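# Move the sample box into the window-side freezer rack

## Task

Carry the sample box from the shelved bench by the door to the freezer rack standing on the shelved bench by the window. Push it fully into a free slot of that rack. Every other box must also finish fully inside the rack, and the rack must stay on its bench. The sample box must never touch the floor. At the end, release the box and back the robot away. The robot must stay upright and level. Nothing may count as placed if it only stays put because the robot is holding it.

## Robot and tools

ROBOT. A wheeled base with a vertical column, a tilting head carrying two cameras, and two six-joint arms (left and right), each ending in a two-finger gripper. Folded, as at the start, it is 0.73 m long, 0.62 m wide and 1.88 m tall, and its front sits 0.40 m ahead of the column. The base can only drive straight forward or back and turn in place; it cannot move sideways.

FRAMES. Base frame: origin on the floor between the drive wheels, under the column; x forward, y left, z up, in metres. left_hand and right_hand are reported in this frame. Each is the point where the fingers meet, and the fingertips extend 8 mm past it. The hand's z axis runs along the fingers (quat_wxyz maps (0, 0, 1) onto that direction), and its y axis runs along the opening. Odometry frame: the base frame as it was when the scene began. base_odometry is computed from wheel rotation, so slipping shows up as travel. Heading is positive to the left, between -3.142 and 3.142.

execute_actions. Argument "actions" is a list holding one action or nothing. An empty list only returns state and images. An action may contain:
- "base": exactly one key. translate_m is a straight drive in metres, relative to where the base was in the latest state report, positive forward, -3 to 3. rotate_rad is an in-place turn in radians, relative, positive counter-clockwise seen from above (left), -3.2 to 3.2. A base move that would need more than 8.667 s is refused.
- "joints": one flat object for the head and both arms, keyed by joint name, each value an absolute target. Ranges (tolerance for "done" in brackets): head_tilt_rad -0.61 to 1.308 (0.03; 0 is about level, positive tilts down); joint1 -2.879 to 2.879 (0.045); joint2 0 to 3.141 (0.14); joint3 0 to 3.019 (0.09); joint4 -1.692 to 1.57 (0.055); joint5 -1.57 to 1.57 (0.03, positive swings the hand to the robot's right); joint6 -2.094 to 2.094 (0.035, positive rolls clockwise viewed from behind the hand); left_gripper_m and right_gripper_m 0 to 0.093 m of fingertip gap (0.003). Names are left_joint1_rad to left_joint6_rad and right_joint1_rad to right_joint6_rad.
- "speeds": optional caps for this action only: translate_m 0.05 to 0.8 m/s, rotate_rad 0.1 to 1 rad/s (the top values are the defaults). They do not slow the arms.
An unknown key or an out-of-range number rejects the whole call and nothing moves. Any joint you omit may still be driving toward an earlier target. Argument "cameras": a list of camera names (cam_head_left, cam_head_right, cam_left_wrist, cam_right_wrist, nav_camera); null, omitted or ["all"] gives every camera, [] gives none. The "pictures" line lists the images in order. No action runs past 15 s. If a result reports a stop, the remaining motion calls in that same reply are skipped.

wait: "seconds" from 0 to 10; nothing new is commanded, and it returns state and images. zoom_image: "camera" plus "region" [x0, y0, x1, y1] in pixels of that camera's latest full image, origin top-left, at most 504 by 504. finished_scene: "scene" is the current scene's number; it ends the scene for good and reports success.

ARM GEOMETRY (approximate). With joint1 at -1.57 (left) or 1.57 (right) and joints 5 and 6 at 0, the arm lies in a vertical plane pointing forward, 0.23 m beside the column. Let a = joint2 - 0.35, b = 1.05 + joint2 - joint3, c = b - joint4 (c = 1.57 means fingers straight down). Hand point: ahead = 0.12 + 0.39 sin a + 0.38 cos b + 0.25 cos c; up = 1.46 + 0.39 cos a - 0.38 sin b - 0.25 sin c. For instance joints 2, 3, 4 at 0.93, 0.78, 0.14 give 0.60 m ahead and 1.21 m up. The real hand usually sits up to 5 cm lower and nearer the column (around 12 cm with a heavy or far load); trust left_hand/right_hand. Reach is about 1 m from the shoulder, lowest about 0.47 m up at 0.3 m ahead; the floor is out of reach.

LOADS, fingers pointing down: 3.2 kg near 0.4 m ahead at 0.65 to 1.2 m up; 2 kg to 0.6 m ahead at 0.65 to 1.25 m; 1 kg to 0.8 m ahead at 0.9 to 1.2 m; 0.3 kg to 0.6 m ahead at 0.65 to 1.6 m. Up to 0.2 kg tolerates fingers only 0.35 rad below horizontal. A grip holds roughly 2 to 6 kg. Overloaded arms sag and report "time_out" or "off_target".

GRIPPER. Fingers are 7 cm long; outside width is the opening plus 1 cm at the tips and plus 5 cm at the base. Housing 10 cm wide, 7 cm thick; the wrist camera sticks out 11 cm on one side. To grasp, command a gap smaller than the object; "off_target" is then expected. An opening staying at least 0.002 m above target means something is held.

SMALL MOVES. Changes under about 0.03 rad (0.08 for joints 2 and 3) may do nothing. For gentle contact step about 0.05 rad per call from your previous target.

RESULTS. base_status and joint_status: "done" (within tolerance; for the base, wheels turned fully, even if slipping), "off_target", "time_out", "contact_stop" (base only, a wheel stalled: back off 0.05 m before retrying or turning), "not_followed" after "joint command not followed" (a self-collision check blocked the arm; move the joints from that first action at least 0.05 rad back, or move the other arm, or drive away from the obstacle). on_its_own lists unrequested behaviour; "held at" is a held target. A blocked arm keeps pushing and can overheat; send its reported positions back as targets to relax it (a loaded arm sinks a little each time). motor_effort shows left_wheel and right_wheel in percent (bracket = peak). If turned_by_wheels and turned_by_imu differ by over ~4 % and at least 0.05 rad, the base hit something or slipped. base_tilt is in degrees; a forward drop of 0.5 or more while moving means leaning back: reverse 0.05 m. wheel_motors_off = 1 means the wheels cut out for 2 s after about 3 s of hard pushing. MOTOR HOT warns from 85 °C; at 100 °C the arm goes limp (OVER-TEMPERATURE FAULT, joints show "limit_stop_at_motor_heat").

CAMERAS. Head cameras sit 1.47 to 1.58 m up, looking down by about head_tilt_rad. Wrist cameras look along the fingers, angled 0.62 rad toward the hand's +x; closed fingertips end at image centre. nav_camera is at the base front, 0.23 m up, facing forward. Calibration is given per camera.

AVOID. Arms striking or pressing on each other, dropping the box or letting it reach the floor, knocking the rack or other boxes, benches catching on the column (0.30 to 1.20 m high tops), long hard pushes, tipping the robot.

Each tool is called by a JSON object that holds its "fn" and its "kwargs", one argument or row to a line.

## Session

{"fn": "execute_actions", "kwargs": {
  "actions": [
    {"joints":{"head_tilt_rad":0.3}}
  ]
}}

Scene clock: 0.87 s.
base_odometry: x=+0.000 y=+0.000 heading=+0.000 (m, m, rad; odometry frame)
turned_by_wheels: +0.000 (rad since the last result)
turned_by_imu: +0.000 (rad since the last result)
base_tilt: forward=-0.5 right=-0.7 (deg)
base_status: not commanded
joint_positions: head_tilt_rad=+0.319 left_joint1_rad=-1.569 left_joint2_rad=+0.869 left_joint3_rad=+0.385 left_joint4_rad=-0.952 left_joint5_rad=-0.018 left_joint6_rad=-0.020 left_gripper_m=+0.094 right_joint1_rad=+1.558 right_joint2_rad=+0.898 right_joint3_rad=+0.433 right_joint4_rad=-0.915 right_joint5_rad=-0.053 right_joint6_rad=-0.029 right_gripper_m=+0.094
joint_status: all done
wheel_motors_off: 0
motor_effort: left_wheel=+2(2) right_wheel=+1(0) (%)
left_hand: x=+0.1368 y=+0.2280 z=+1.2577 quat_wxyz=(+0.441, +0.006, -0.898, -0.013) (m; base frame)
right_hand: x=+0.1625 y=-0.2192 z=+1.2417 quat_wxyz=(+0.415, -0.003, -0.910, -0.026) (m; base frame)
pictures: cam_head_left, cam_head_right, cam_left_wrist, cam_right_wrist, nav_camera
camera_calibration (this result's frames):
cam_head_left: T_world_to_cam=[[-0.0273001, -0.999251, 0.0274385, 0.0177437], [-0.352701, -0.0160547, -0.935598, 1.46604], [0.935338, -0.0352195, -0.351999, 0.417141], [0, 0, 0, 1]] pos_world=[0.127393, 0.0559588, 1.51798]
cam_head_right: T_world_to_cam=[[-0.0250573, -0.99966, 0.00722819, -0.0697426], [-0.349857, 0.00199576, -0.936801, 1.46972], [0.936468, -0.0260025, -0.349788, 0.411309], [0, 0, 0, 1]] pos_world=[0.127267, -0.0619571, 1.52121]
Images, in order (width x height): cam_head_left 672x504, cam_head_right 672x504, cam_left_wrist 504x504, cam_right_wrist 504x504, nav_camera 672x504.

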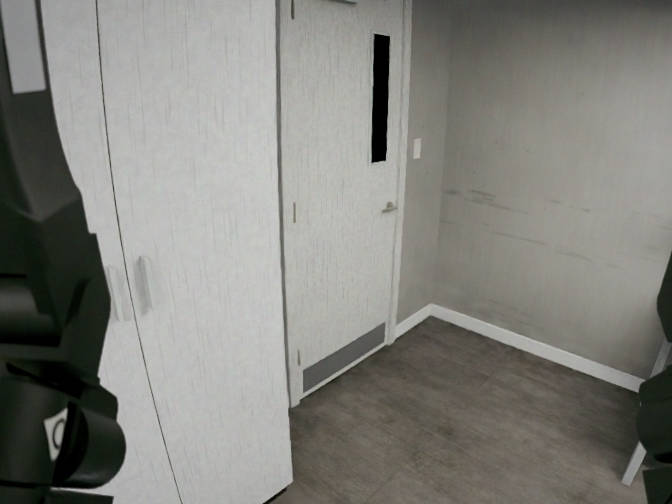

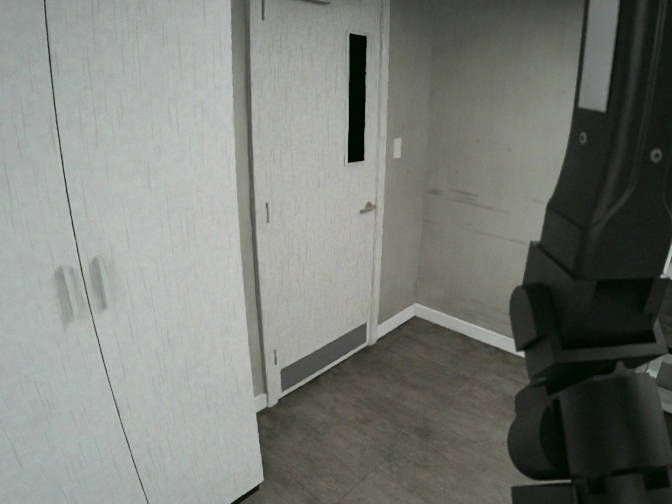

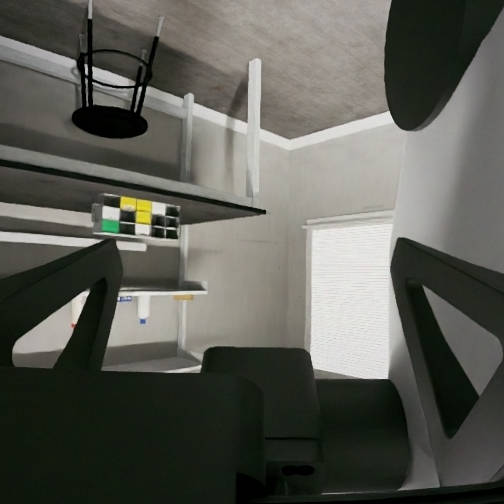

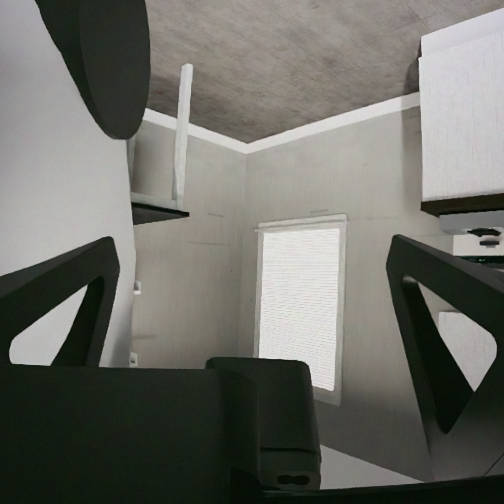

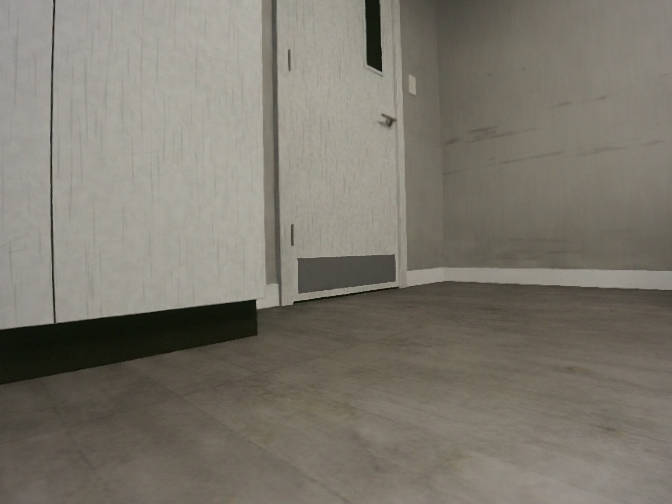

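{"fn": "execute_actions", "kwargs": {
  "actions": [
    {"base":{"rotate_rad":-0.9},"joints":{"head_tilt_rad":0.45}}
  ],
  "cameras": ["cam_head_left","cam_head_right"]
}}

{"fn": "execute_actions", "kwargs": {
  "actions": [
    {"base":{"rotate_rad":-0.9}}
  ],
  "cameras": ["cam_head_left","cam_head_right"]
}}

Scene clock: 5.47 s.
base_odometry: x=+0.000 y=+0.000 heading=-0.898 (m, m, rad; odometry frame)
turned_by_wheels: -0.898 (rad since the last result)
turned_by_imu: -0.881 (rad since the last result)
base_tilt: forward=-0.4 right=-0.9 (deg)
base_status: done
joint_positions: head_tilt_rad=+0.454 left_joint1_rad=-1.569 left_joint2_rad=+0.869 left_joint3_rad=+0.385 left_joint4_rad=-0.952 left_joint5_rad=-0.018 left_joint6_rad=-0.020 left_gripper_m=+0.094 right_joint1_rad=+1.558 right_joint2_rad=+0.898 right_joint3_rad=+0.433 right_joint4_rad=-0.915 right_joint5_rad=-0.053 right_joint6_rad=-0.029 right_gripper_m=+0.094
joint_status: all done
wheel_motors_off: 0
motor_effort: left_wheel=+7(52) right_wheel=-8(52) (%)
left_hand: x=+0.1368 y=+0.2280 z=+1.2577 quat_wxyz=(+0.441, +0.006, -0.898, -0.013) (m; base frame)
right_hand: x=+0.1625 y=-0.2192 z=+1.2417 quat_wxyz=(+0.415, -0.003, -0.910, -0.026) (m; base frame)
pictures: cam_head_left, cam_head_right
camera_calibration (this result's frames):
cam_head_left: T_world_to_cam=[[-0.0233587, -0.999251, 0.0308632, 0.0122727], [-0.475415, -0.0160547, -0.879615, 1.38597], [0.879452, -0.0352195, -0.474683, 0.60887], [0, 0, 0, 1]] pos_world=[0.123724, 0.0559588, 1.50776]
cam_head_right: T_world_to_cam=[[-0.0238565, -0.99966, 0.0105349, -0.074895], [-0.472758, 0.00199576, -0.88119, 1.39023], [0.88087, -0.0260025, -0.472644, 0.603289], [0, 0, 0, 1]] pos_world=[0.124036, -0.0619571, 1.51099]
Images, in order (width x height): cam_head_left 672x504, cam_head_right 672x504.

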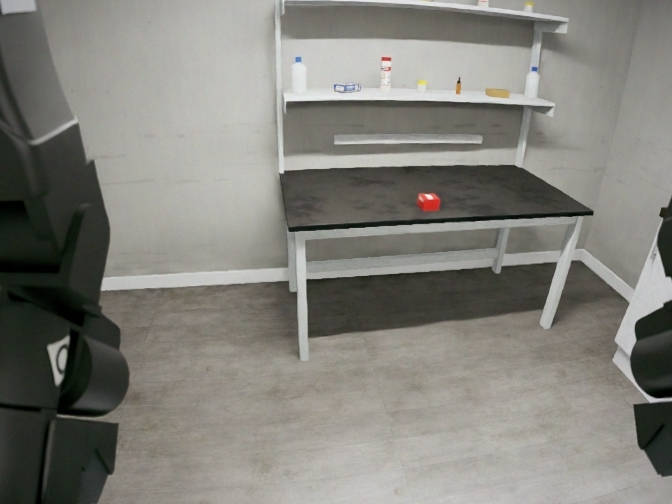

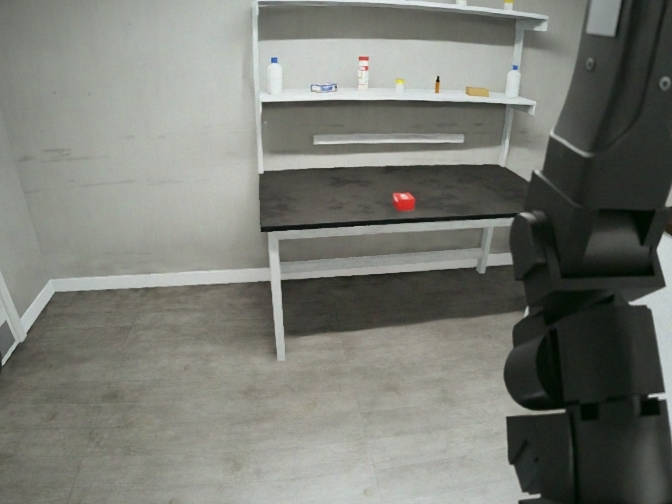

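Scene clock: 8.03 s.
base_odometry: x=+0.000 y=+0.000 heading=-1.796 (m, m, rad; odometry frame)
turned_by_wheels: -0.898 (rad since the last result)
turned_by_imu: -0.883 (rad since the last result)
base_tilt: forward=-0.3 right=-0.8 (deg)
base_status: done
joint_positions: head_tilt_rad=+0.454 left_joint1_rad=-1.569 left_joint2_rad=+0.869 left_joint3_rad=+0.385 left_joint4_rad=-0.952 left_joint5_rad=-0.018 left_joint6_rad=-0.020 left_gripper_m=+0.094 right_joint1_rad=+1.558 right_joint2_rad=+0.898 right_joint3_rad=+0.433 right_joint4_rad=-0.915 right_joint5_rad=-0.053 right_joint6_rad=-0.029 right_gripper_m=+0.094
joint_status: not commanded
wheel_motors_off: 0
motor_effort: left_wheel=+8(28) right_wheel=-7(31) (%)
left_hand: x=+0.1368 y=+0.2280 z=+1.2577 quat_wxyz=(+0.441, +0.006, -0.898, -0.013) (m; base frame)
right_hand: x=+0.1625 y=-0.2192 z=+1.2417 quat_wxyz=(+0.415, -0.003, -0.910, -0.026) (m; base frame)
pictures: cam_head_left, cam_head_right
camera_calibration (this result's frames):
cam_head_left: T_world_to_cam=[[-0.0233573, -0.999251, 0.0308643, 0.012271], [-0.475454, -0.0160547, -0.879594, 1.38594], [0.87943, -0.0352195, -0.474723, 0.608931], [0, 0, 0, 1]] pos_world=[0.123723, 0.0559588, 1.50776]
cam_head_right: T_world_to_cam=[[-0.023856, -0.99966, 0.010536, -0.0748967], [-0.472797, 0.00199576, -0.881169, 1.3902], [0.880848, -0.0260025, -0.472684, 0.603351], [0, 0, 0, 1]] pos_world=[0.124035, -0.0619571, 1.51098]
Images, in order (width x height): cam_head_left 672x504, cam_head_right 672x504.

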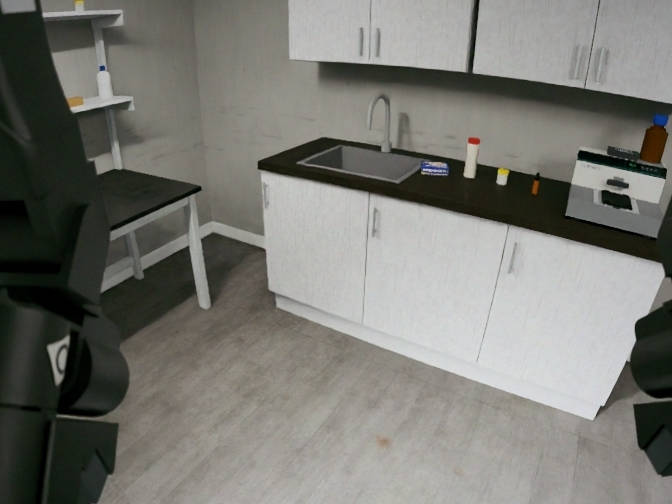

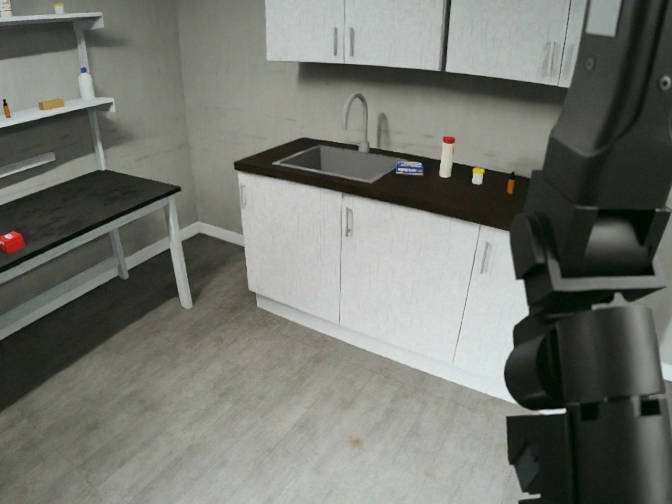

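{"fn": "execute_actions", "kwargs": {
  "actions": [
    {"base":{"rotate_rad":0.51}}
  ],
  "cameras": []
}}

{"fn": "execute_actions", "kwargs": {
  "actions": [
    {"base":{"translate_m":1.02}}
  ],
  "cameras": []
}}

{"fn": "execute_actions", "kwargs": {
  "actions": [
    {"base":{"rotate_rad":0.57},"joints":{"head_tilt_rad":0.7}}
  ],
  "cameras": ["cam_head_left","cam_head_right"]
}}

Scene clock: 19.77 s.
base_odometry: x=+0.000 y=+0.000 heading=-1.288 (m, m, rad; odometry frame)
turned_by_wheels: +0.508 (rad since the last result)
turned_by_imu: +0.500 (rad since the last result)
base_tilt: forward=-0.5 right=-0.7 (deg)
base_status: done
joint_positions: head_tilt_rad=+0.454 left_joint1_rad=-1.569 left_joint2_rad=+0.869 left_joint3_rad=+0.385 left_joint4_rad=-0.952 left_joint5_rad=-0.018 left_joint6_rad=-0.020 left_gripper_m=+0.094 right_joint1_rad=+1.558 right_joint2_rad=+0.898 right_joint3_rad=+0.433 right_joint4_rad=-0.915 right_joint5_rad=-0.053 right_joint6_rad=-0.029 right_gripper_m=+0.094
joint_status: not commanded
wheel_motors_off: 0
motor_effort: left_wheel=-3(24) right_wheel=+6(26) (%)
left_hand: x=+0.1368 y=+0.2280 z=+1.2577 quat_wxyz=(+0.441, +0.006, -0.898, -0.013) (m; base frame)
right_hand: x=+0.1625 y=-0.2192 z=+1.2417 quat_wxyz=(+0.415, -0.003, -0.910, -0.026) (m; base frame)
pictures: none
No camera images: the call's "cameras" was empty. Leave "cameras" out to get every camera's image.

Scene clock: 22.97 s.
base_odometry: x=+0.284 y=-0.979 heading=-1.289 (m, m, rad; odometry frame)
turned_by_wheels: -0.001 (rad since the last result)
turned_by_imu: -0.005 (rad since the last result)
base_tilt: forward=-0.5 right=-0.6 (deg)
base_status: done
joint_positions: head_tilt_rad=+0.455 left_joint1_rad=-1.569 left_joint2_rad=+0.869 left_joint3_rad=+0.385 left_joint4_rad=-0.952 left_joint5_rad=-0.018 left_joint6_rad=-0.020 left_gripper_m=+0.094 right_joint1_rad=+1.558 right_joint2_rad=+0.898 right_joint3_rad=+0.435 right_joint4_rad=-0.915 right_joint5_rad=-0.053 right_joint6_rad=-0.029 right_gripper_m=+0.094
joint_status: not commanded
wheel_motors_off: 0
motor_effort: left_wheel=-1(55) right_wheel=+2(83) (%)
left_hand: x=+0.1370 y=+0.2280 z=+1.2577 quat_wxyz=(+0.440, +0.006, -0.898, -0.013) (m; base frame)
right_hand: x=+0.1635 y=-0.2192 z=+1.2414 quat_wxyz=(+0.414, -0.003, -0.910, -0.026) (m; base frame)
pictures: none
No camera images: the call's "cameras" was empty. Leave "cameras" out to get every camera's image.

Scene clock: 25.07 s.
base_odometry: x=+0.284 y=-0.979 heading=-0.720 (m, m, rad; odometry frame)
turned_by_wheels: +0.568 (rad since the last result)
turned_by_imu: +0.555 (rad since the last result)
base_tilt: forward=-0.3 right=-0.7 (deg)
base_status: done
joint_positions: head_tilt_rad=+0.703 left_joint1_rad=-1.569 left_joint2_rad=+0.869 left_joint3_rad=+0.385 left_joint4_rad=-0.952 left_joint5_rad=-0.018 left_joint6_rad=-0.020 left_gripper_m=+0.094 right_joint1_rad=+1.558 right_joint2_rad=+0.898 right_joint3_rad=+0.435 right_joint4_rad=-0.915 right_joint5_rad=-0.053 right_joint6_rad=-0.029 right_gripper_m=+0.094
joint_status: all done
wheel_motors_off: 0
motor_effort: left_wheel=-7(63) right_wheel=+8(59) (%)
left_hand: x=+0.1370 y=+0.2280 z=+1.2577 quat_wxyz=(+0.440, +0.006, -0.898, -0.013) (m; base frame)
right_hand: x=+0.1635 y=-0.2192 z=+1.2414 quat_wxyz=(+0.414, -0.003, -0.910, -0.026) (m; base frame)
pictures: cam_head_left, cam_head_right
camera_calibration (this result's frames):
cam_head_left: T_world_to_cam=[[-0.0150607, -0.999251, 0.0356559, 0.00447701], [-0.67694, -0.0160547, -0.735863, 1.17466], [0.735884, -0.0352195, -0.676191, 0.92637], [0, 0, 0, 1]] pos_world=[0.113544, 0.0559588, 1.49064]
cam_head_right: T_world_to_cam=[[-0.0205372, -0.99966, 0.0160728, -0.0835894], [-0.674751, 0.00199576, -0.738042, 1.17988], [0.737759, -0.0260025, -0.674563, 0.921398], [0, 0, 0, 1]] pos_world=[0.114639, -0.0619571, 1.49369]
Images, in order (width x height): cam_head_left 672x504, cam_head_right 672x504.

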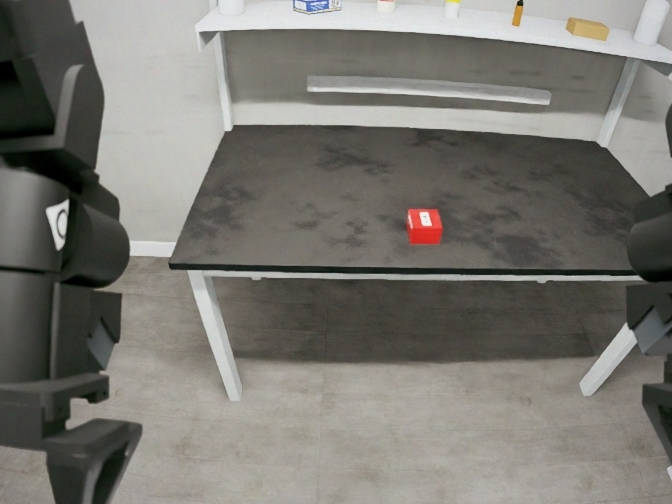

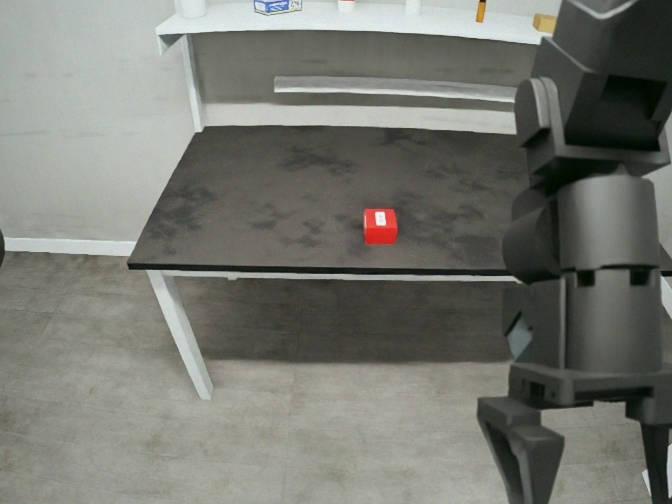

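{"fn": "execute_actions", "kwargs": {
  "actions": [
    {"joints":{"right_joint2_rad":1.5,"right_joint3_rad":1.89,"right_joint4_rad":1.17,"right_joint5_rad":0,"right_joint6_rad":0}}
  ],
  "cameras": []
}}

{"fn": "execute_actions", "kwargs": {
  "actions": [
    {"joints":{"right_joint2_rad":2.36}}
  ],
  "cameras": ["cam_head_left","cam_head_right","cam_right_wrist"]
}}

Scene clock: 32.87 s.
base_odometry: x=+0.284 y=-0.979 heading=-0.721 (m, m, rad; odometry frame)
turned_by_wheels: +0.000 (rad since the last result)
turned_by_imu: +0.000 (rad since the last result)
base_tilt: forward=-0.5 right=-0.6 (deg)
base_status: not commanded
joint_positions: head_tilt_rad=+0.703 left_joint1_rad=-1.569 left_joint2_rad=+0.869 left_joint3_rad=+0.385 left_joint4_rad=-0.952 left_joint5_rad=-0.018 left_joint6_rad=-0.020 left_gripper_m=+0.094 right_joint1_rad=+1.558 right_joint2_rad=+1.481 right_joint3_rad=+1.872 right_joint4_rad=+1.155 right_joint5_rad=-0.003 right_joint6_rad=-0.008 right_gripper_m=+0.094
joint_status: all done
wheel_motors_off: 0
motor_effort: left_wheel=-10(10) right_wheel=+10(11) (%)
left_hand: x=+0.1370 y=+0.2280 z=+1.2577 quat_wxyz=(+0.440, +0.006, -0.898, -0.013) (m; base frame)
right_hand: x=+0.9914 y=-0.2301 z=+1.5026 quat_wxyz=(-0.859, +0.007, -0.511, +0.008) (m; base frame)
pictures: none
No camera images: the call's "cameras" was empty. Leave "cameras" out to get every camera's image.

Scene clock: 34.70 s.
base_odometry: x=+0.284 y=-0.979 heading=-0.721 (m, m, rad; odometry frame)
turned_by_wheels: +0.000 (rad since the last result)
turned_by_imu: +0.000 (rad since the last result)
base_tilt: forward=-0.3 right=-0.6 (deg)
base_status: not commanded
joint_positions: head_tilt_rad=+0.703 left_joint1_rad=-1.569 left_joint2_rad=+0.869 left_joint3_rad=+0.385 left_joint4_rad=-0.952 left_joint5_rad=-0.018 left_joint6_rad=-0.020 left_gripper_m=+0.094 right_joint1_rad=+1.558 right_joint2_rad=+2.351 right_joint3_rad=+1.887 right_joint4_rad=+1.163 right_joint5_rad=-0.003 right_joint6_rad=-0.008 right_gripper_m=+0.094
joint_status: all done
wheel_motors_off: 0
motor_effort: left_wheel=-10(11) right_wheel=+11(12) (%)
left_hand: x=+0.1370 y=+0.2280 z=+1.2577 quat_wxyz=(+0.440, +0.006, -0.898, -0.013) (m; base frame)
right_hand: x=+0.7267 y=-0.2358 z=+0.8289 quat_wxyz=(-0.574, +0.005, -0.819, +0.007) (m; base frame)
pictures: cam_head_left, cam_head_right, cam_right_wrist
camera_calibration (this result's frames):
cam_head_left: T_world_to_cam=[[-0.0150573, -0.999251, 0.0356573, 0.00447465], [-0.677009, -0.0160547, -0.735799, 1.17457], [0.73582, -0.0352195, -0.67626, 0.92648], [0, 0, 0, 1]] pos_world=[0.113539, 0.0559588, 1.49063]
cam_head_right: T_world_to_cam=[[-0.0205357, -0.99966, 0.0160748, -0.0835925], [-0.674821, 0.00199576, -0.737979, 1.17979], [0.737696, -0.0260025, -0.674632, 0.921509], [0, 0, 0, 1]] pos_world=[0.114635, -0.0619571, 1.49368]
cam_right_wrist: T_world_to_cam=[[-0.0096801, -0.999835, 0.0153608, -0.239368], [-0.819077, -0.000883641, -0.573683, 1.07897], [0.573602, -0.018135, -0.818933, 0.381667], [0, 0, 0, 1]] pos_world=[0.66252, -0.231454, 0.935226]
Images, in order (width x height): cam_head_left 672x504, cam_head_right 672x504, cam_right_wrist 504x504.

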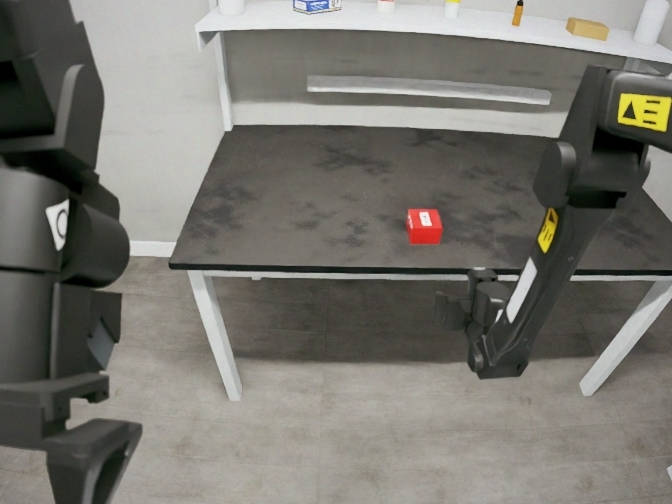

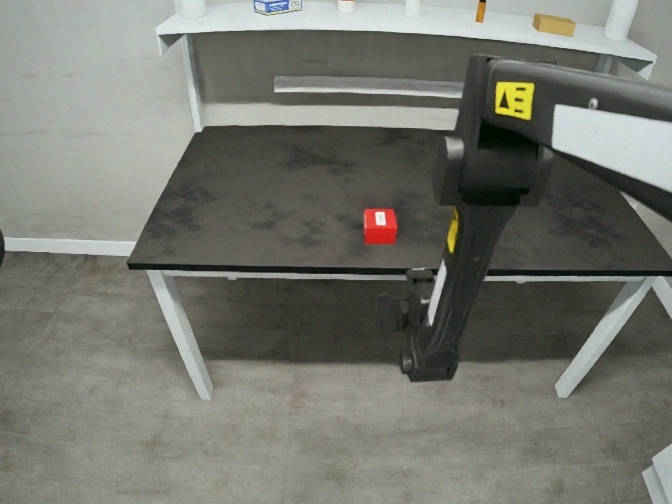

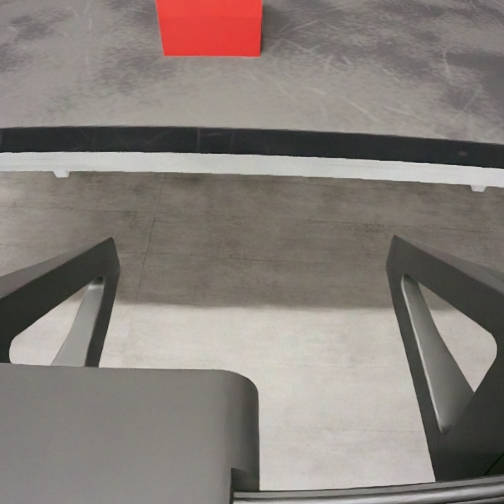

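{"fn": "execute_actions", "kwargs": {
  "actions": [
    {"base":{"translate_m":0.13},"joints":{"right_joint1_rad":1.61}}
  ],
  "cameras": ["cam_head_right","cam_right_wrist"]
}}

Scene clock: 39.10 s.
base_odometry: x=+0.382 y=-1.065 heading=-0.719 (m, m, rad; odometry frame)
turned_by_wheels: +0.002 (rad since the last result)
turned_by_imu: +0.001 (rad since the last result)
base_tilt: forward=-0.5 right=-0.7 (deg)
base_status: done
joint_positions: head_tilt_rad=+0.703 left_joint1_rad=-1.569 left_joint2_rad=+0.869 left_joint3_rad=+0.384 left_joint4_rad=-0.952 left_joint5_rad=-0.018 left_joint6_rad=-0.020 left_gripper_m=+0.094 right_joint1_rad=+1.616 right_joint2_rad=+2.354 right_joint3_rad=+1.889 right_joint4_rad=+1.163 right_joint5_rad=-0.002 right_joint6_rad=-0.008 right_gripper_m=+0.094
joint_status: all done
wheel_motors_off: 0
motor_effort: left_wheel=+1(63) right_wheel=-1(65) (%)
left_hand: x=+0.1359 y=+0.2280 z=+1.2580 quat_wxyz=(+0.441, +0.006, -0.897, -0.013) (m; base frame)
right_hand: x=+0.7252 y=-0.1861 z=+0.8283 quat_wxyz=(-0.573, +0.002, -0.819, -0.021) (m; base frame)
pictures: cam_head_right, cam_right_wrist
camera_calibration (this result's frames):
cam_head_right: T_world_to_cam=[[-0.0205252, -0.99966, 0.0160882, -0.0836137], [-0.675303, 0.00199576, -0.737538, 1.17913], [0.737255, -0.0260025, -0.675114, 0.922273], [0, 0, 0, 1]] pos_world=[0.114605, -0.0619571, 1.49364]
cam_right_wrist: T_world_to_cam=[[0.0176877, -0.999266, -0.033989, -0.168573], [-0.819798, 0.0049665, -0.572632, 1.07821], [0.57238, 0.0379926, -0.819108, 0.394328], [0, 0, 0, 1]] pos_world=[0.66119, -0.188786, 0.934684]
Images, in order (width x height): cam_head_right 672x504, cam_right_wrist 504x504.

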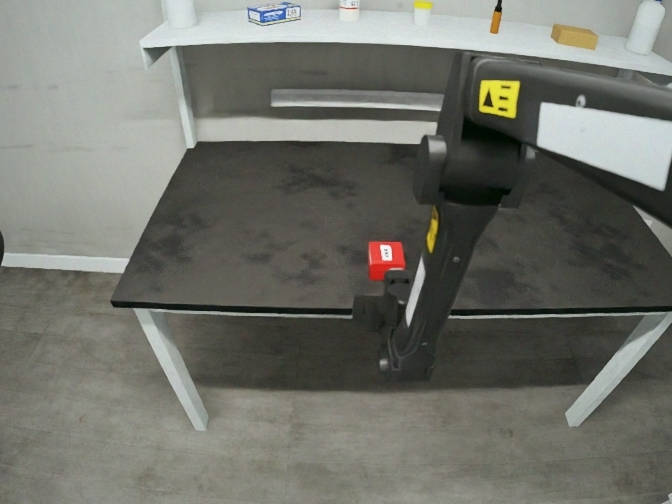

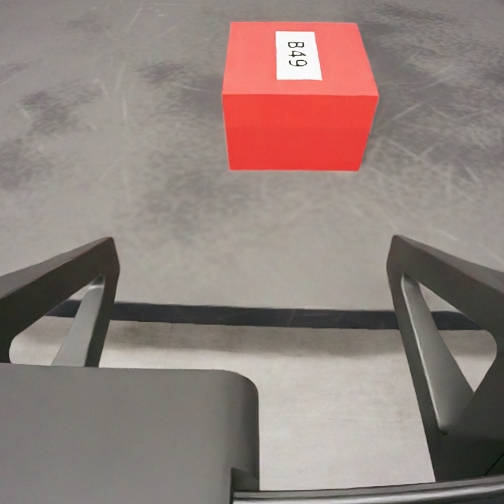

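{"fn": "execute_actions", "kwargs": {
  "actions": [
    {"base":{"rotate_rad":-0.028},"joints":{"right_joint4_rad":1.12}}
  ],
  "cameras": []
}}

{"fn": "execute_actions", "kwargs": {
  "actions": [
    {"base":{"translate_m":0.07}}
  ],
  "cameras": ["cam_right_wrist"]
}}

Scene clock: 43.13 s.
base_odometry: x=+0.382 y=-1.065 heading=-0.745 (m, m, rad; odometry frame)
turned_by_wheels: -0.026 (rad since the last result)
turned_by_imu: -0.026 (rad since the last result)
base_tilt: forward=-0.3 right=-0.6 (deg)
base_status: done
joint_positions: head_tilt_rad=+0.703 left_joint1_rad=-1.569 left_joint2_rad=+0.869 left_joint3_rad=+0.384 left_joint4_rad=-0.952 left_joint5_rad=-0.018 left_joint6_rad=-0.020 left_gripper_m=+0.094 right_joint1_rad=+1.607 right_joint2_rad=+2.355 right_joint3_rad=+1.889 right_joint4_rad=+1.126 right_joint5_rad=-0.002 right_joint6_rad=-0.008 right_gripper_m=+0.094
joint_status: all done
wheel_motors_off: 0
motor_effort: left_wheel=+1(45) right_wheel=-1(42) (%)
left_hand: x=+0.1359 y=+0.2280 z=+1.2580 quat_wxyz=(+0.441, +0.006, -0.897, -0.013) (m; base frame)
right_hand: x=+0.7214 y=-0.1938 z=+0.8189 quat_wxyz=(-0.558, +0.003, -0.830, -0.016) (m; base frame)
pictures: none
No camera images: the call's "cameras" was empty. Leave "cameras" out to get every camera's image.

Scene clock: 44.47 s.
base_odometry: x=+0.433 y=-1.113 heading=-0.747 (m, m, rad; odometry frame)
turned_by_wheels: -0.003 (rad since the last result)
turned_by_imu: -0.003 (rad since the last result)
base_tilt: forward=-0.4 right=-0.8 (deg)
base_status: done
joint_positions: head_tilt_rad=+0.703 left_joint1_rad=-1.569 left_joint2_rad=+0.869 left_joint3_rad=+0.384 left_joint4_rad=-0.952 left_joint5_rad=-0.018 left_joint6_rad=-0.020 left_gripper_m=+0.094 right_joint1_rad=+1.609 right_joint2_rad=+2.355 right_joint3_rad=+1.889 right_joint4_rad=+1.126 right_joint5_rad=-0.002 right_joint6_rad=-0.008 right_gripper_m=+0.094
joint_status: not commanded
wheel_motors_off: 0
motor_effort: left_wheel=-1(58) right_wheel=+1(68) (%)
left_hand: x=+0.1364 y=+0.2280 z=+1.2579 quat_wxyz=(+0.441, +0.006, -0.897, -0.013) (m; base frame)
right_hand: x=+0.7220 y=-0.1922 z=+0.8194 quat_wxyz=(-0.558, +0.003, -0.830, -0.017) (m; base frame)
pictures: cam_right_wrist
camera_calibration (this result's frames):
cam_right_wrist: T_world_to_cam=[[0.0142515, -0.999519, -0.027543, -0.177724], [-0.840189, 0.0029637, -0.542286, 1.05996], [0.542107, 0.0308697, -0.839742, 0.426532], [0, 0, 0, 1]] pos_world=[0.661877, -0.193947, 0.928086]
Images, in order (width x height): cam_right_wrist 504x504.

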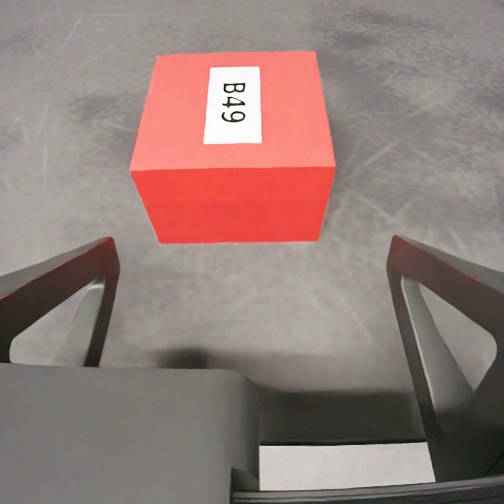

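{"fn": "execute_actions", "kwargs": {
  "actions": [
    {"base":{"rotate_rad":0.012},"joints":{"right_joint4_rad":1.09}}
  ],
  "cameras": []
}}

{"fn": "execute_actions", "kwargs": {
  "actions": [
    {"base":{"translate_m":0.05}}
  ],
  "cameras": ["cam_right_wrist"]
}}

Scene clock: 47.50 s.
base_odometry: x=+0.433 y=-1.113 heading=-0.738 (m, m, rad; odometry frame)
turned_by_wheels: +0.009 (rad since the last result)
turned_by_imu: +0.009 (rad since the last result)
base_tilt: forward=-0.4 right=-0.7 (deg)
base_status: done
joint_positions: head_tilt_rad=+0.703 left_joint1_rad=-1.569 left_joint2_rad=+0.869 left_joint3_rad=+0.384 left_joint4_rad=-0.952 left_joint5_rad=-0.018 left_joint6_rad=-0.020 left_gripper_m=+0.094 right_joint1_rad=+1.611 right_joint2_rad=+2.355 right_joint3_rad=+1.889 right_joint4_rad=+1.098 right_joint5_rad=-0.002 right_joint6_rad=-0.008 right_gripper_m=+0.094
joint_status: all done
wheel_motors_off: 0
motor_effort: left_wheel=-1(48) right_wheel=+1(53) (%)
left_hand: x=+0.1364 y=+0.2280 z=+1.2579 quat_wxyz=(+0.441, +0.006, -0.897, -0.013) (m; base frame)
right_hand: x=+0.7192 y=-0.1897 z=+0.8130 quat_wxyz=(-0.546, +0.003, -0.837, -0.019) (m; base frame)
pictures: none
No camera images: the call's "cameras" was empty. Leave "cameras" out to get every camera's image.

Scene clock: 48.80 s.
base_odometry: x=+0.470 y=-1.146 heading=-0.736 (m, m, rad; odometry frame)
turned_by_wheels: +0.002 (rad since the last result)
turned_by_imu: +0.002 (rad since the last result)
base_tilt: forward=-0.5 right=-0.7 (deg)
base_status: done
joint_positions: head_tilt_rad=+0.704 left_joint1_rad=-1.569 left_joint2_rad=+0.869 left_joint3_rad=+0.385 left_joint4_rad=-0.952 left_joint5_rad=-0.018 left_joint6_rad=-0.020 left_gripper_m=+0.094 right_joint1_rad=+1.611 right_joint2_rad=+2.356 right_joint3_rad=+1.890 right_joint4_rad=+1.098 right_joint5_rad=-0.002 right_joint6_rad=-0.008 right_gripper_m=+0.094
joint_status: not commanded
wheel_motors_off: 0
motor_effort: left_wheel=+2(48) right_wheel=-2(50) (%)
left_hand: x=+0.1368 y=+0.2280 z=+1.2577 quat_wxyz=(+0.441, +0.006, -0.898, -0.013) (m; base frame)
right_hand: x=+0.7191 y=-0.1897 z=+0.8127 quat_wxyz=(-0.546, +0.003, -0.837, -0.019) (m; base frame)
pictures: cam_right_wrist
camera_calibration (this result's frames):
cam_right_wrist: T_world_to_cam=[[0.0157353, -0.999434, -0.0297242, -0.174638], [-0.855352, 0.00194031, -0.518043, 1.0449], [0.517808, 0.0335762, -0.854838, 0.4527], [0, 0, 0, 1]] pos_world=[0.662092, -0.191766, 0.923097]
Images, in order (width x height): cam_right_wrist 504x504.

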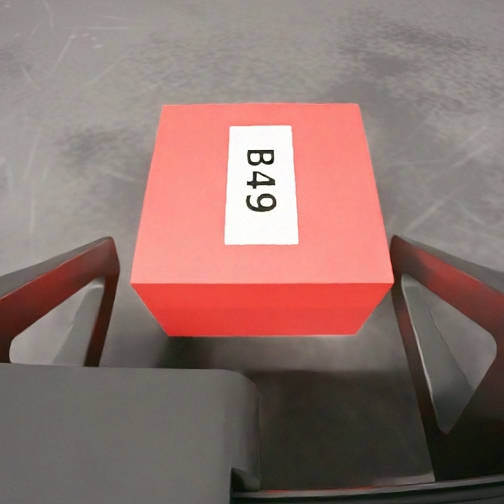

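{"fn": "execute_actions", "kwargs": {
  "actions": [
    {"joints":{"right_gripper_m":0.05}}
  ],
  "cameras": ["cam_right_wrist"]
}}

{"fn": "execute_actions", "kwargs": {
  "actions": [
    {"joints":{"right_joint2_rad":2.26}}
  ],
  "cameras": ["cam_right_wrist"]
}}

Scene clock: 51.33 s.
base_odometry: x=+0.470 y=-1.146 heading=-0.736 (m, m, rad; odometry frame)
turned_by_wheels: +0.000 (rad since the last result)
turned_by_imu: +0.000 (rad since the last result)
base_tilt: forward=-0.4 right=-0.8 (deg)
base_status: not commanded
joint_positions: head_tilt_rad=+0.704 left_joint1_rad=-1.569 left_joint2_rad=+0.869 left_joint3_rad=+0.385 left_joint4_rad=-0.952 left_joint5_rad=-0.018 left_joint6_rad=-0.020 left_gripper_m=+0.094 right_joint1_rad=+1.611 right_joint2_rad=+2.356 right_joint3_rad=+1.890 right_joint4_rad=+1.098 right_joint5_rad=-0.001 right_joint6_rad=-0.008 right_gripper_m=+0.075
joint_status: right_gripper_m off_target (ended at +0.075, target +0.050)
wheel_motors_off: 0
motor_effort: left_wheel=+2(3) right_wheel=-2(2) (%)
left_hand: x=+0.1368 y=+0.2280 z=+1.2577 quat_wxyz=(+0.441, +0.006, -0.898, -0.013) (m; base frame)
right_hand: x=+0.7191 y=-0.1897 z=+0.8127 quat_wxyz=(-0.546, +0.003, -0.837, -0.018) (m; base frame)
pictures: cam_right_wrist
camera_calibration (this result's frames):
cam_right_wrist: T_world_to_cam=[[0.0153862, -0.999444, -0.0295705, -0.174579], [-0.855356, 0.00215907, -0.518036, 1.04494], [0.517812, 0.0332639, -0.854848, 0.452646], [0, 0, 0, 1]] pos_world=[0.662094, -0.191795, 0.923095]
Images, in order (width x height): cam_right_wrist 504x504.

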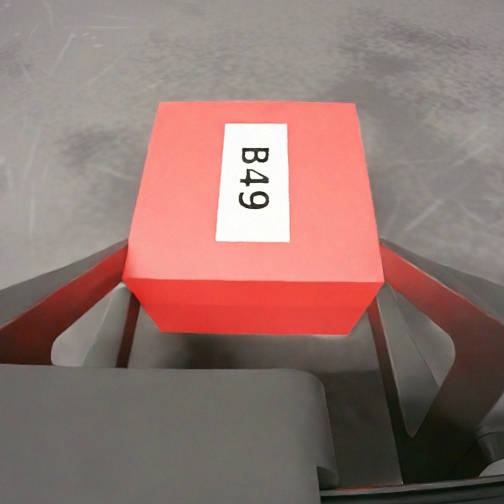

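Scene clock: 52.30 s.
base_odometry: x=+0.470 y=-1.146 heading=-0.736 (m, m, rad; odometry frame)
turned_by_wheels: +0.000 (rad since the last result)
turned_by_imu: +0.000 (rad since the last result)
base_tilt: forward=-0.4 right=-0.7 (deg)
base_status: not commanded
joint_positions: head_tilt_rad=+0.704 left_joint1_rad=-1.569 left_joint2_rad=+0.869 left_joint3_rad=+0.385 left_joint4_rad=-0.952 left_joint5_rad=-0.018 left_joint6_rad=-0.020 left_gripper_m=+0.094 right_joint1_rad=+1.611 right_joint2_rad=+2.256 right_joint3_rad=+1.883 right_joint4_rad=+1.089 right_joint5_rad=-0.001 right_joint6_rad=-0.008 right_gripper_m=+0.075
joint_status: all done
wheel_motors_off: 0
motor_effort: left_wheel=+2(2) right_wheel=-2(2) (%)
left_hand: x=+0.1368 y=+0.2280 z=+1.2577 quat_wxyz=(+0.441, +0.006, -0.898, -0.013) (m; base frame)
right_hand: x=+0.7766 y=-0.1906 z=+0.8713 quat_wxyz=(-0.581, +0.002, -0.814, -0.018) (m; base frame)
pictures: cam_right_wrist
camera_calibration (this result's frames):
cam_right_wrist: T_world_to_cam=[[0.0149454, -0.999438, -0.0299961, -0.173906], [-0.808726, 0.00555885, -0.58816, 1.14999], [0.587996, 0.0330489, -0.808188, 0.377763], [0, 0, 0, 1]] pos_world=[0.710504, -0.192685, 0.976466]
Images, in order (width x height): cam_right_wrist 504x504.

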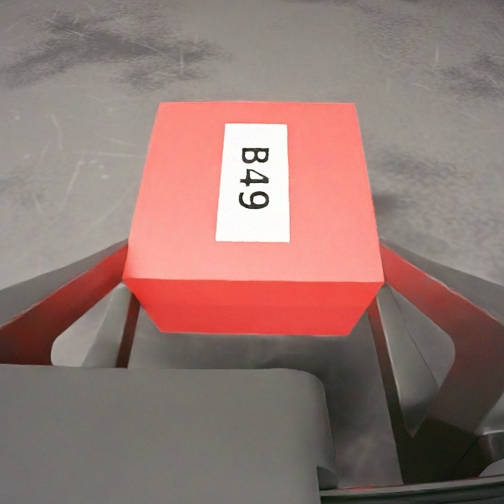

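{"fn": "execute_actions", "kwargs": {
  "actions": [
    {"base":{"translate_m":-0.7},"joints":{"head_tilt_rad":0.45}}
  ],
  "cameras": []
}}

{"fn": "execute_actions", "kwargs": {
  "actions": [
    {"base":{"rotate_rad":3.19},"speeds":{"rotate_rad":0.7}}
  ]
}}

Scene clock: 57.70 s.
base_odometry: x=-0.049 y=-0.677 heading=-0.735 (m, m, rad; odometry frame)
turned_by_wheels: +0.001 (rad since the last result)
turned_by_imu: +0.003 (rad since the last result)
base_tilt: forward=-0.5 right=-0.9 (deg)
base_status: done
joint_positions: head_tilt_rad=+0.468 left_joint1_rad=-1.569 left_joint2_rad=+0.869 left_joint3_rad=+0.381 left_joint4_rad=-0.952 left_joint5_rad=-0.018 left_joint6_rad=-0.020 left_gripper_m=+0.094 right_joint1_rad=+1.612 right_joint2_rad=+2.263 right_joint3_rad=+1.883 right_joint4_rad=+1.089 right_joint5_rad=-0.001 right_joint6_rad=-0.008 right_gripper_m=+0.075
joint_status: all done
wheel_motors_off: 0
motor_effort: left_wheel=+2(71) right_wheel=-2(67) (%)
left_hand: x=+0.1345 y=+0.2280 z=+1.2585 quat_wxyz=(+0.442, +0.006, -0.897, -0.013) (m; base frame)
right_hand: x=+0.7723 y=-0.1902 z=+0.8666 quat_wxyz=(-0.578, +0.002, -0.816, -0.018) (m; base frame)
pictures: none
No camera images: the call's "cameras" was empty. Leave "cameras" out to get every camera's image.

Scene clock: 63.63 s.
base_odometry: x=-0.049 y=-0.676 heading=+2.453 (m, m, rad; odometry frame)
turned_by_wheels: +3.188 (rad since the last result)
turned_by_imu: +3.130 (rad since the last result)
base_tilt: forward=-0.3 right=-0.7 (deg)
base_status: done
joint_positions: head_tilt_rad=+0.468 left_joint1_rad=-1.569 left_joint2_rad=+0.869 left_joint3_rad=+0.381 left_joint4_rad=-0.952 left_joint5_rad=-0.018 left_joint6_rad=-0.020 left_gripper_m=+0.094 right_joint1_rad=+1.618 right_joint2_rad=+2.263 right_joint3_rad=+1.883 right_joint4_rad=+1.089 right_joint5_rad=-0.001 right_joint6_rad=-0.008 right_gripper_m=+0.075
joint_status: not commanded
wheel_motors_off: 0
motor_effort: left_wheel=-7(54) right_wheel=+7(69) (%)
left_hand: x=+0.1345 y=+0.2280 z=+1.2585 quat_wxyz=(+0.442, +0.006, -0.897, -0.013) (m; base frame)
right_hand: x=+0.7722 y=-0.1847 z=+0.8668 quat_wxyz=(-0.578, +0.002, -0.816, -0.022) (m; base frame)
pictures: cam_head_left, cam_head_right, cam_left_wrist, cam_right_wrist, nav_camera
camera_calibration (this result's frames):
cam_head_left: T_world_to_cam=[[-0.0229326, -0.999251, 0.0311811, 0.0117618], [-0.48745, -0.0160547, -0.873003, 1.37639], [0.87285, -0.0352195, -0.486717, 0.627731], [0, 0, 0, 1]] pos_world=[0.123274, 0.0559588, 1.50675]
cam_head_right: T_world_to_cam=[[-0.0237095, -0.99966, 0.0108615, -0.0754054], [-0.484815, 0.00199576, -0.874614, 1.38071], [0.874295, -0.0260025, -0.484698, 0.622179], [0, 0, 0, 1]] pos_world=[0.123631, -0.0619571, 1.50997]
cam_left_wrist: T_world_to_cam=[[0.00554844, -0.999917, -0.0116572, 0.241711], [-0.0241631, -0.011788, 0.999639, -1.24874], [-0.999693, -0.00526476, -0.0242264, 0.287198], [0, 0, 0, 1]] pos_world=[0.255595, 0.228483, 1.25806]
cam_right_wrist: T_world_to_cam=[[0.0184128, -0.999186, -0.0359006, -0.16553], [-0.812985, 0.00593878, -0.582255, 1.14201], [0.581994, 0.0399076, -0.812213, 0.385906], [0, 0, 0, 1]] pos_world=[0.706885, -0.187578, 0.972434]
Images, in order (width x height): cam_head_left 672x504, cam_head_right 672x504, cam_left_wrist 504x504, cam_right_wrist 504x504, nav_camera 672x504.

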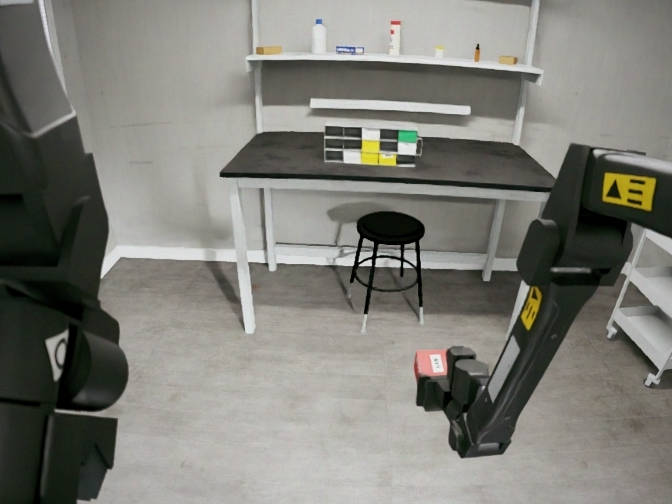

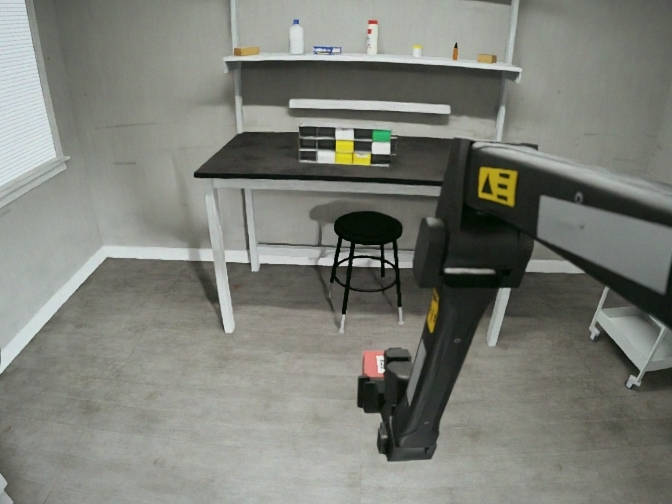

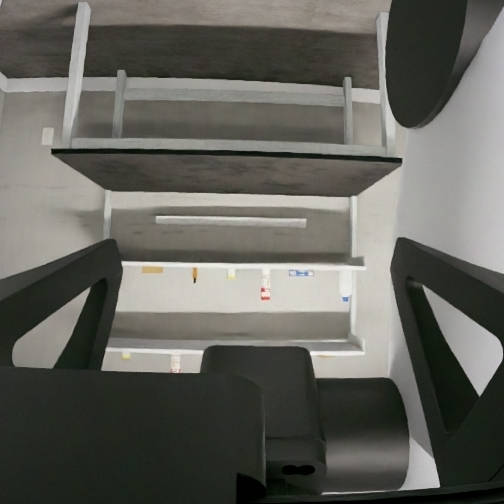

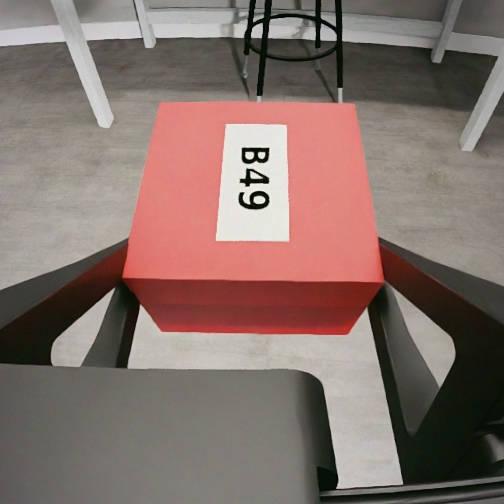

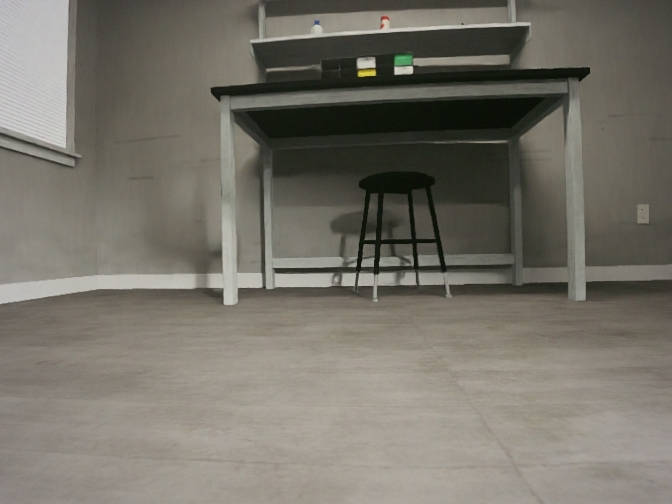

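{"fn": "execute_actions", "kwargs": {
  "actions": [
    {"base":{"translate_m":0.8},"joints":{"head_tilt_rad":0.5,"right_joint1_rad":1.56,"right_joint2_rad":1.67,"right_joint3_rad":1.42,"right_joint4_rad":0.885}}
  ],
  "cameras": ["cam_head_left","cam_head_right","cam_right_wrist"]
}}

{"fn": "zoom_image", "kwargs": {
  "camera": "cam_head_left",
  "region": [280,80,520,260]
}}

Scene clock: 70.60 s.
base_odometry: x=-0.667 y=-0.169 heading=+2.454 (m, m, rad; odometry frame)
turned_by_wheels: +0.000 (rad since the last result)
turned_by_imu: -0.003 (rad since the last result)
base_tilt: forward=-0.4 right=-0.6 (deg)
base_status: done
joint_positions: head_tilt_rad=+0.504 left_joint1_rad=-1.569 left_joint2_rad=+0.869 left_joint3_rad=+0.385 left_joint4_rad=-0.952 left_joint5_rad=-0.018 left_joint6_rad=-0.020 left_gripper_m=+0.094 right_joint1_rad=+1.553 right_joint2_rad=+1.677 right_joint3_rad=+1.417 right_joint4_rad=+0.877 right_joint5_rad=-0.001 right_joint6_rad=-0.008 right_gripper_m=+0.075
joint_status: all done
wheel_motors_off: 0
motor_effort: left_wheel=+0(61) right_wheel=+0(62) (%)
left_hand: x=+0.1366 y=+0.2280 z=+1.2578 quat_wxyz=(+0.441, +0.006, -0.898, -0.013) (m; base frame)
right_hand: x=+0.8204 y=-0.2375 z=+1.0759 quat_wxyz=(-0.540, +0.004, -0.842, +0.010) (m; base frame)
pictures: cam_head_left, cam_head_right, cam_right_wrist
camera_calibration (this result's frames):
cam_head_left: T_world_to_cam=[[-0.0217818, -0.999251, 0.0319956, 0.0104499], [-0.518921, -0.0160547, -0.854672, 1.34973], [0.854545, -0.0352195, -0.518182, 0.677103], [0, 0, 0, 1]] pos_world=[0.122015, 0.0559588, 1.5041]
cam_head_right: T_world_to_cam=[[-0.0232982, -0.99966, 0.0117178, -0.0767446], [-0.516346, 0.00199576, -0.856378, 1.3542], [0.856063, -0.0260025, -0.516217, 0.671631], [0, 0, 0, 1]] pos_world=[0.122488, -0.0619571, 1.50731]
cam_right_wrist: T_world_to_cam=[[-0.0135159, -0.999694, 0.0207126, -0.246526], [-0.863308, 0.00121562, -0.504675, 1.25999], [0.504496, -0.0247025, -0.863061, 0.63273], [0, 0, 0, 1]] pos_world=[0.765215, -0.232352, 1.18708]
Images, in order (width x height): cam_head_left 672x504, cam_head_right 672x504, cam_right_wrist 504x504.

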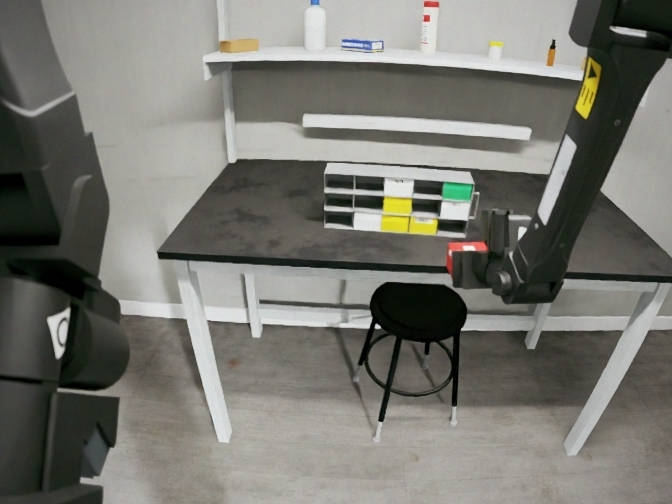

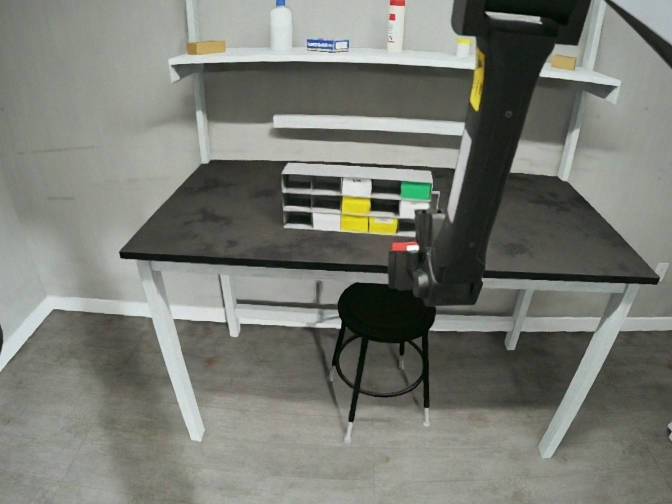

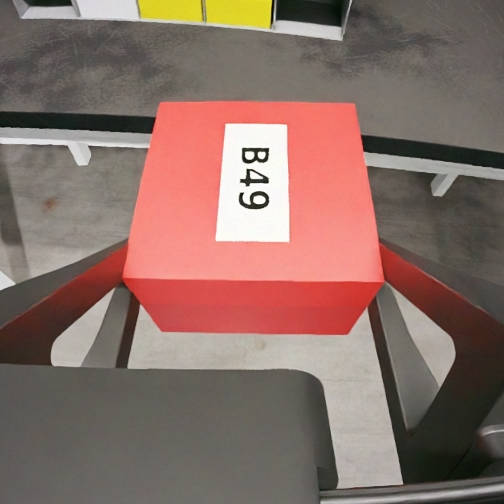

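Region (280, 80, 520, 260) of cam_head_left's 672x504 image, scaled by 2.100, with more detail than that image has; it fills the top 378 rows of this view, and the rest is white.

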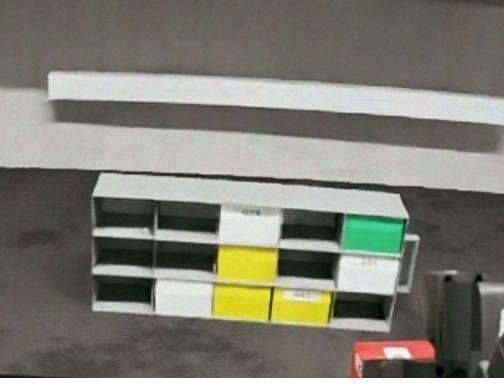

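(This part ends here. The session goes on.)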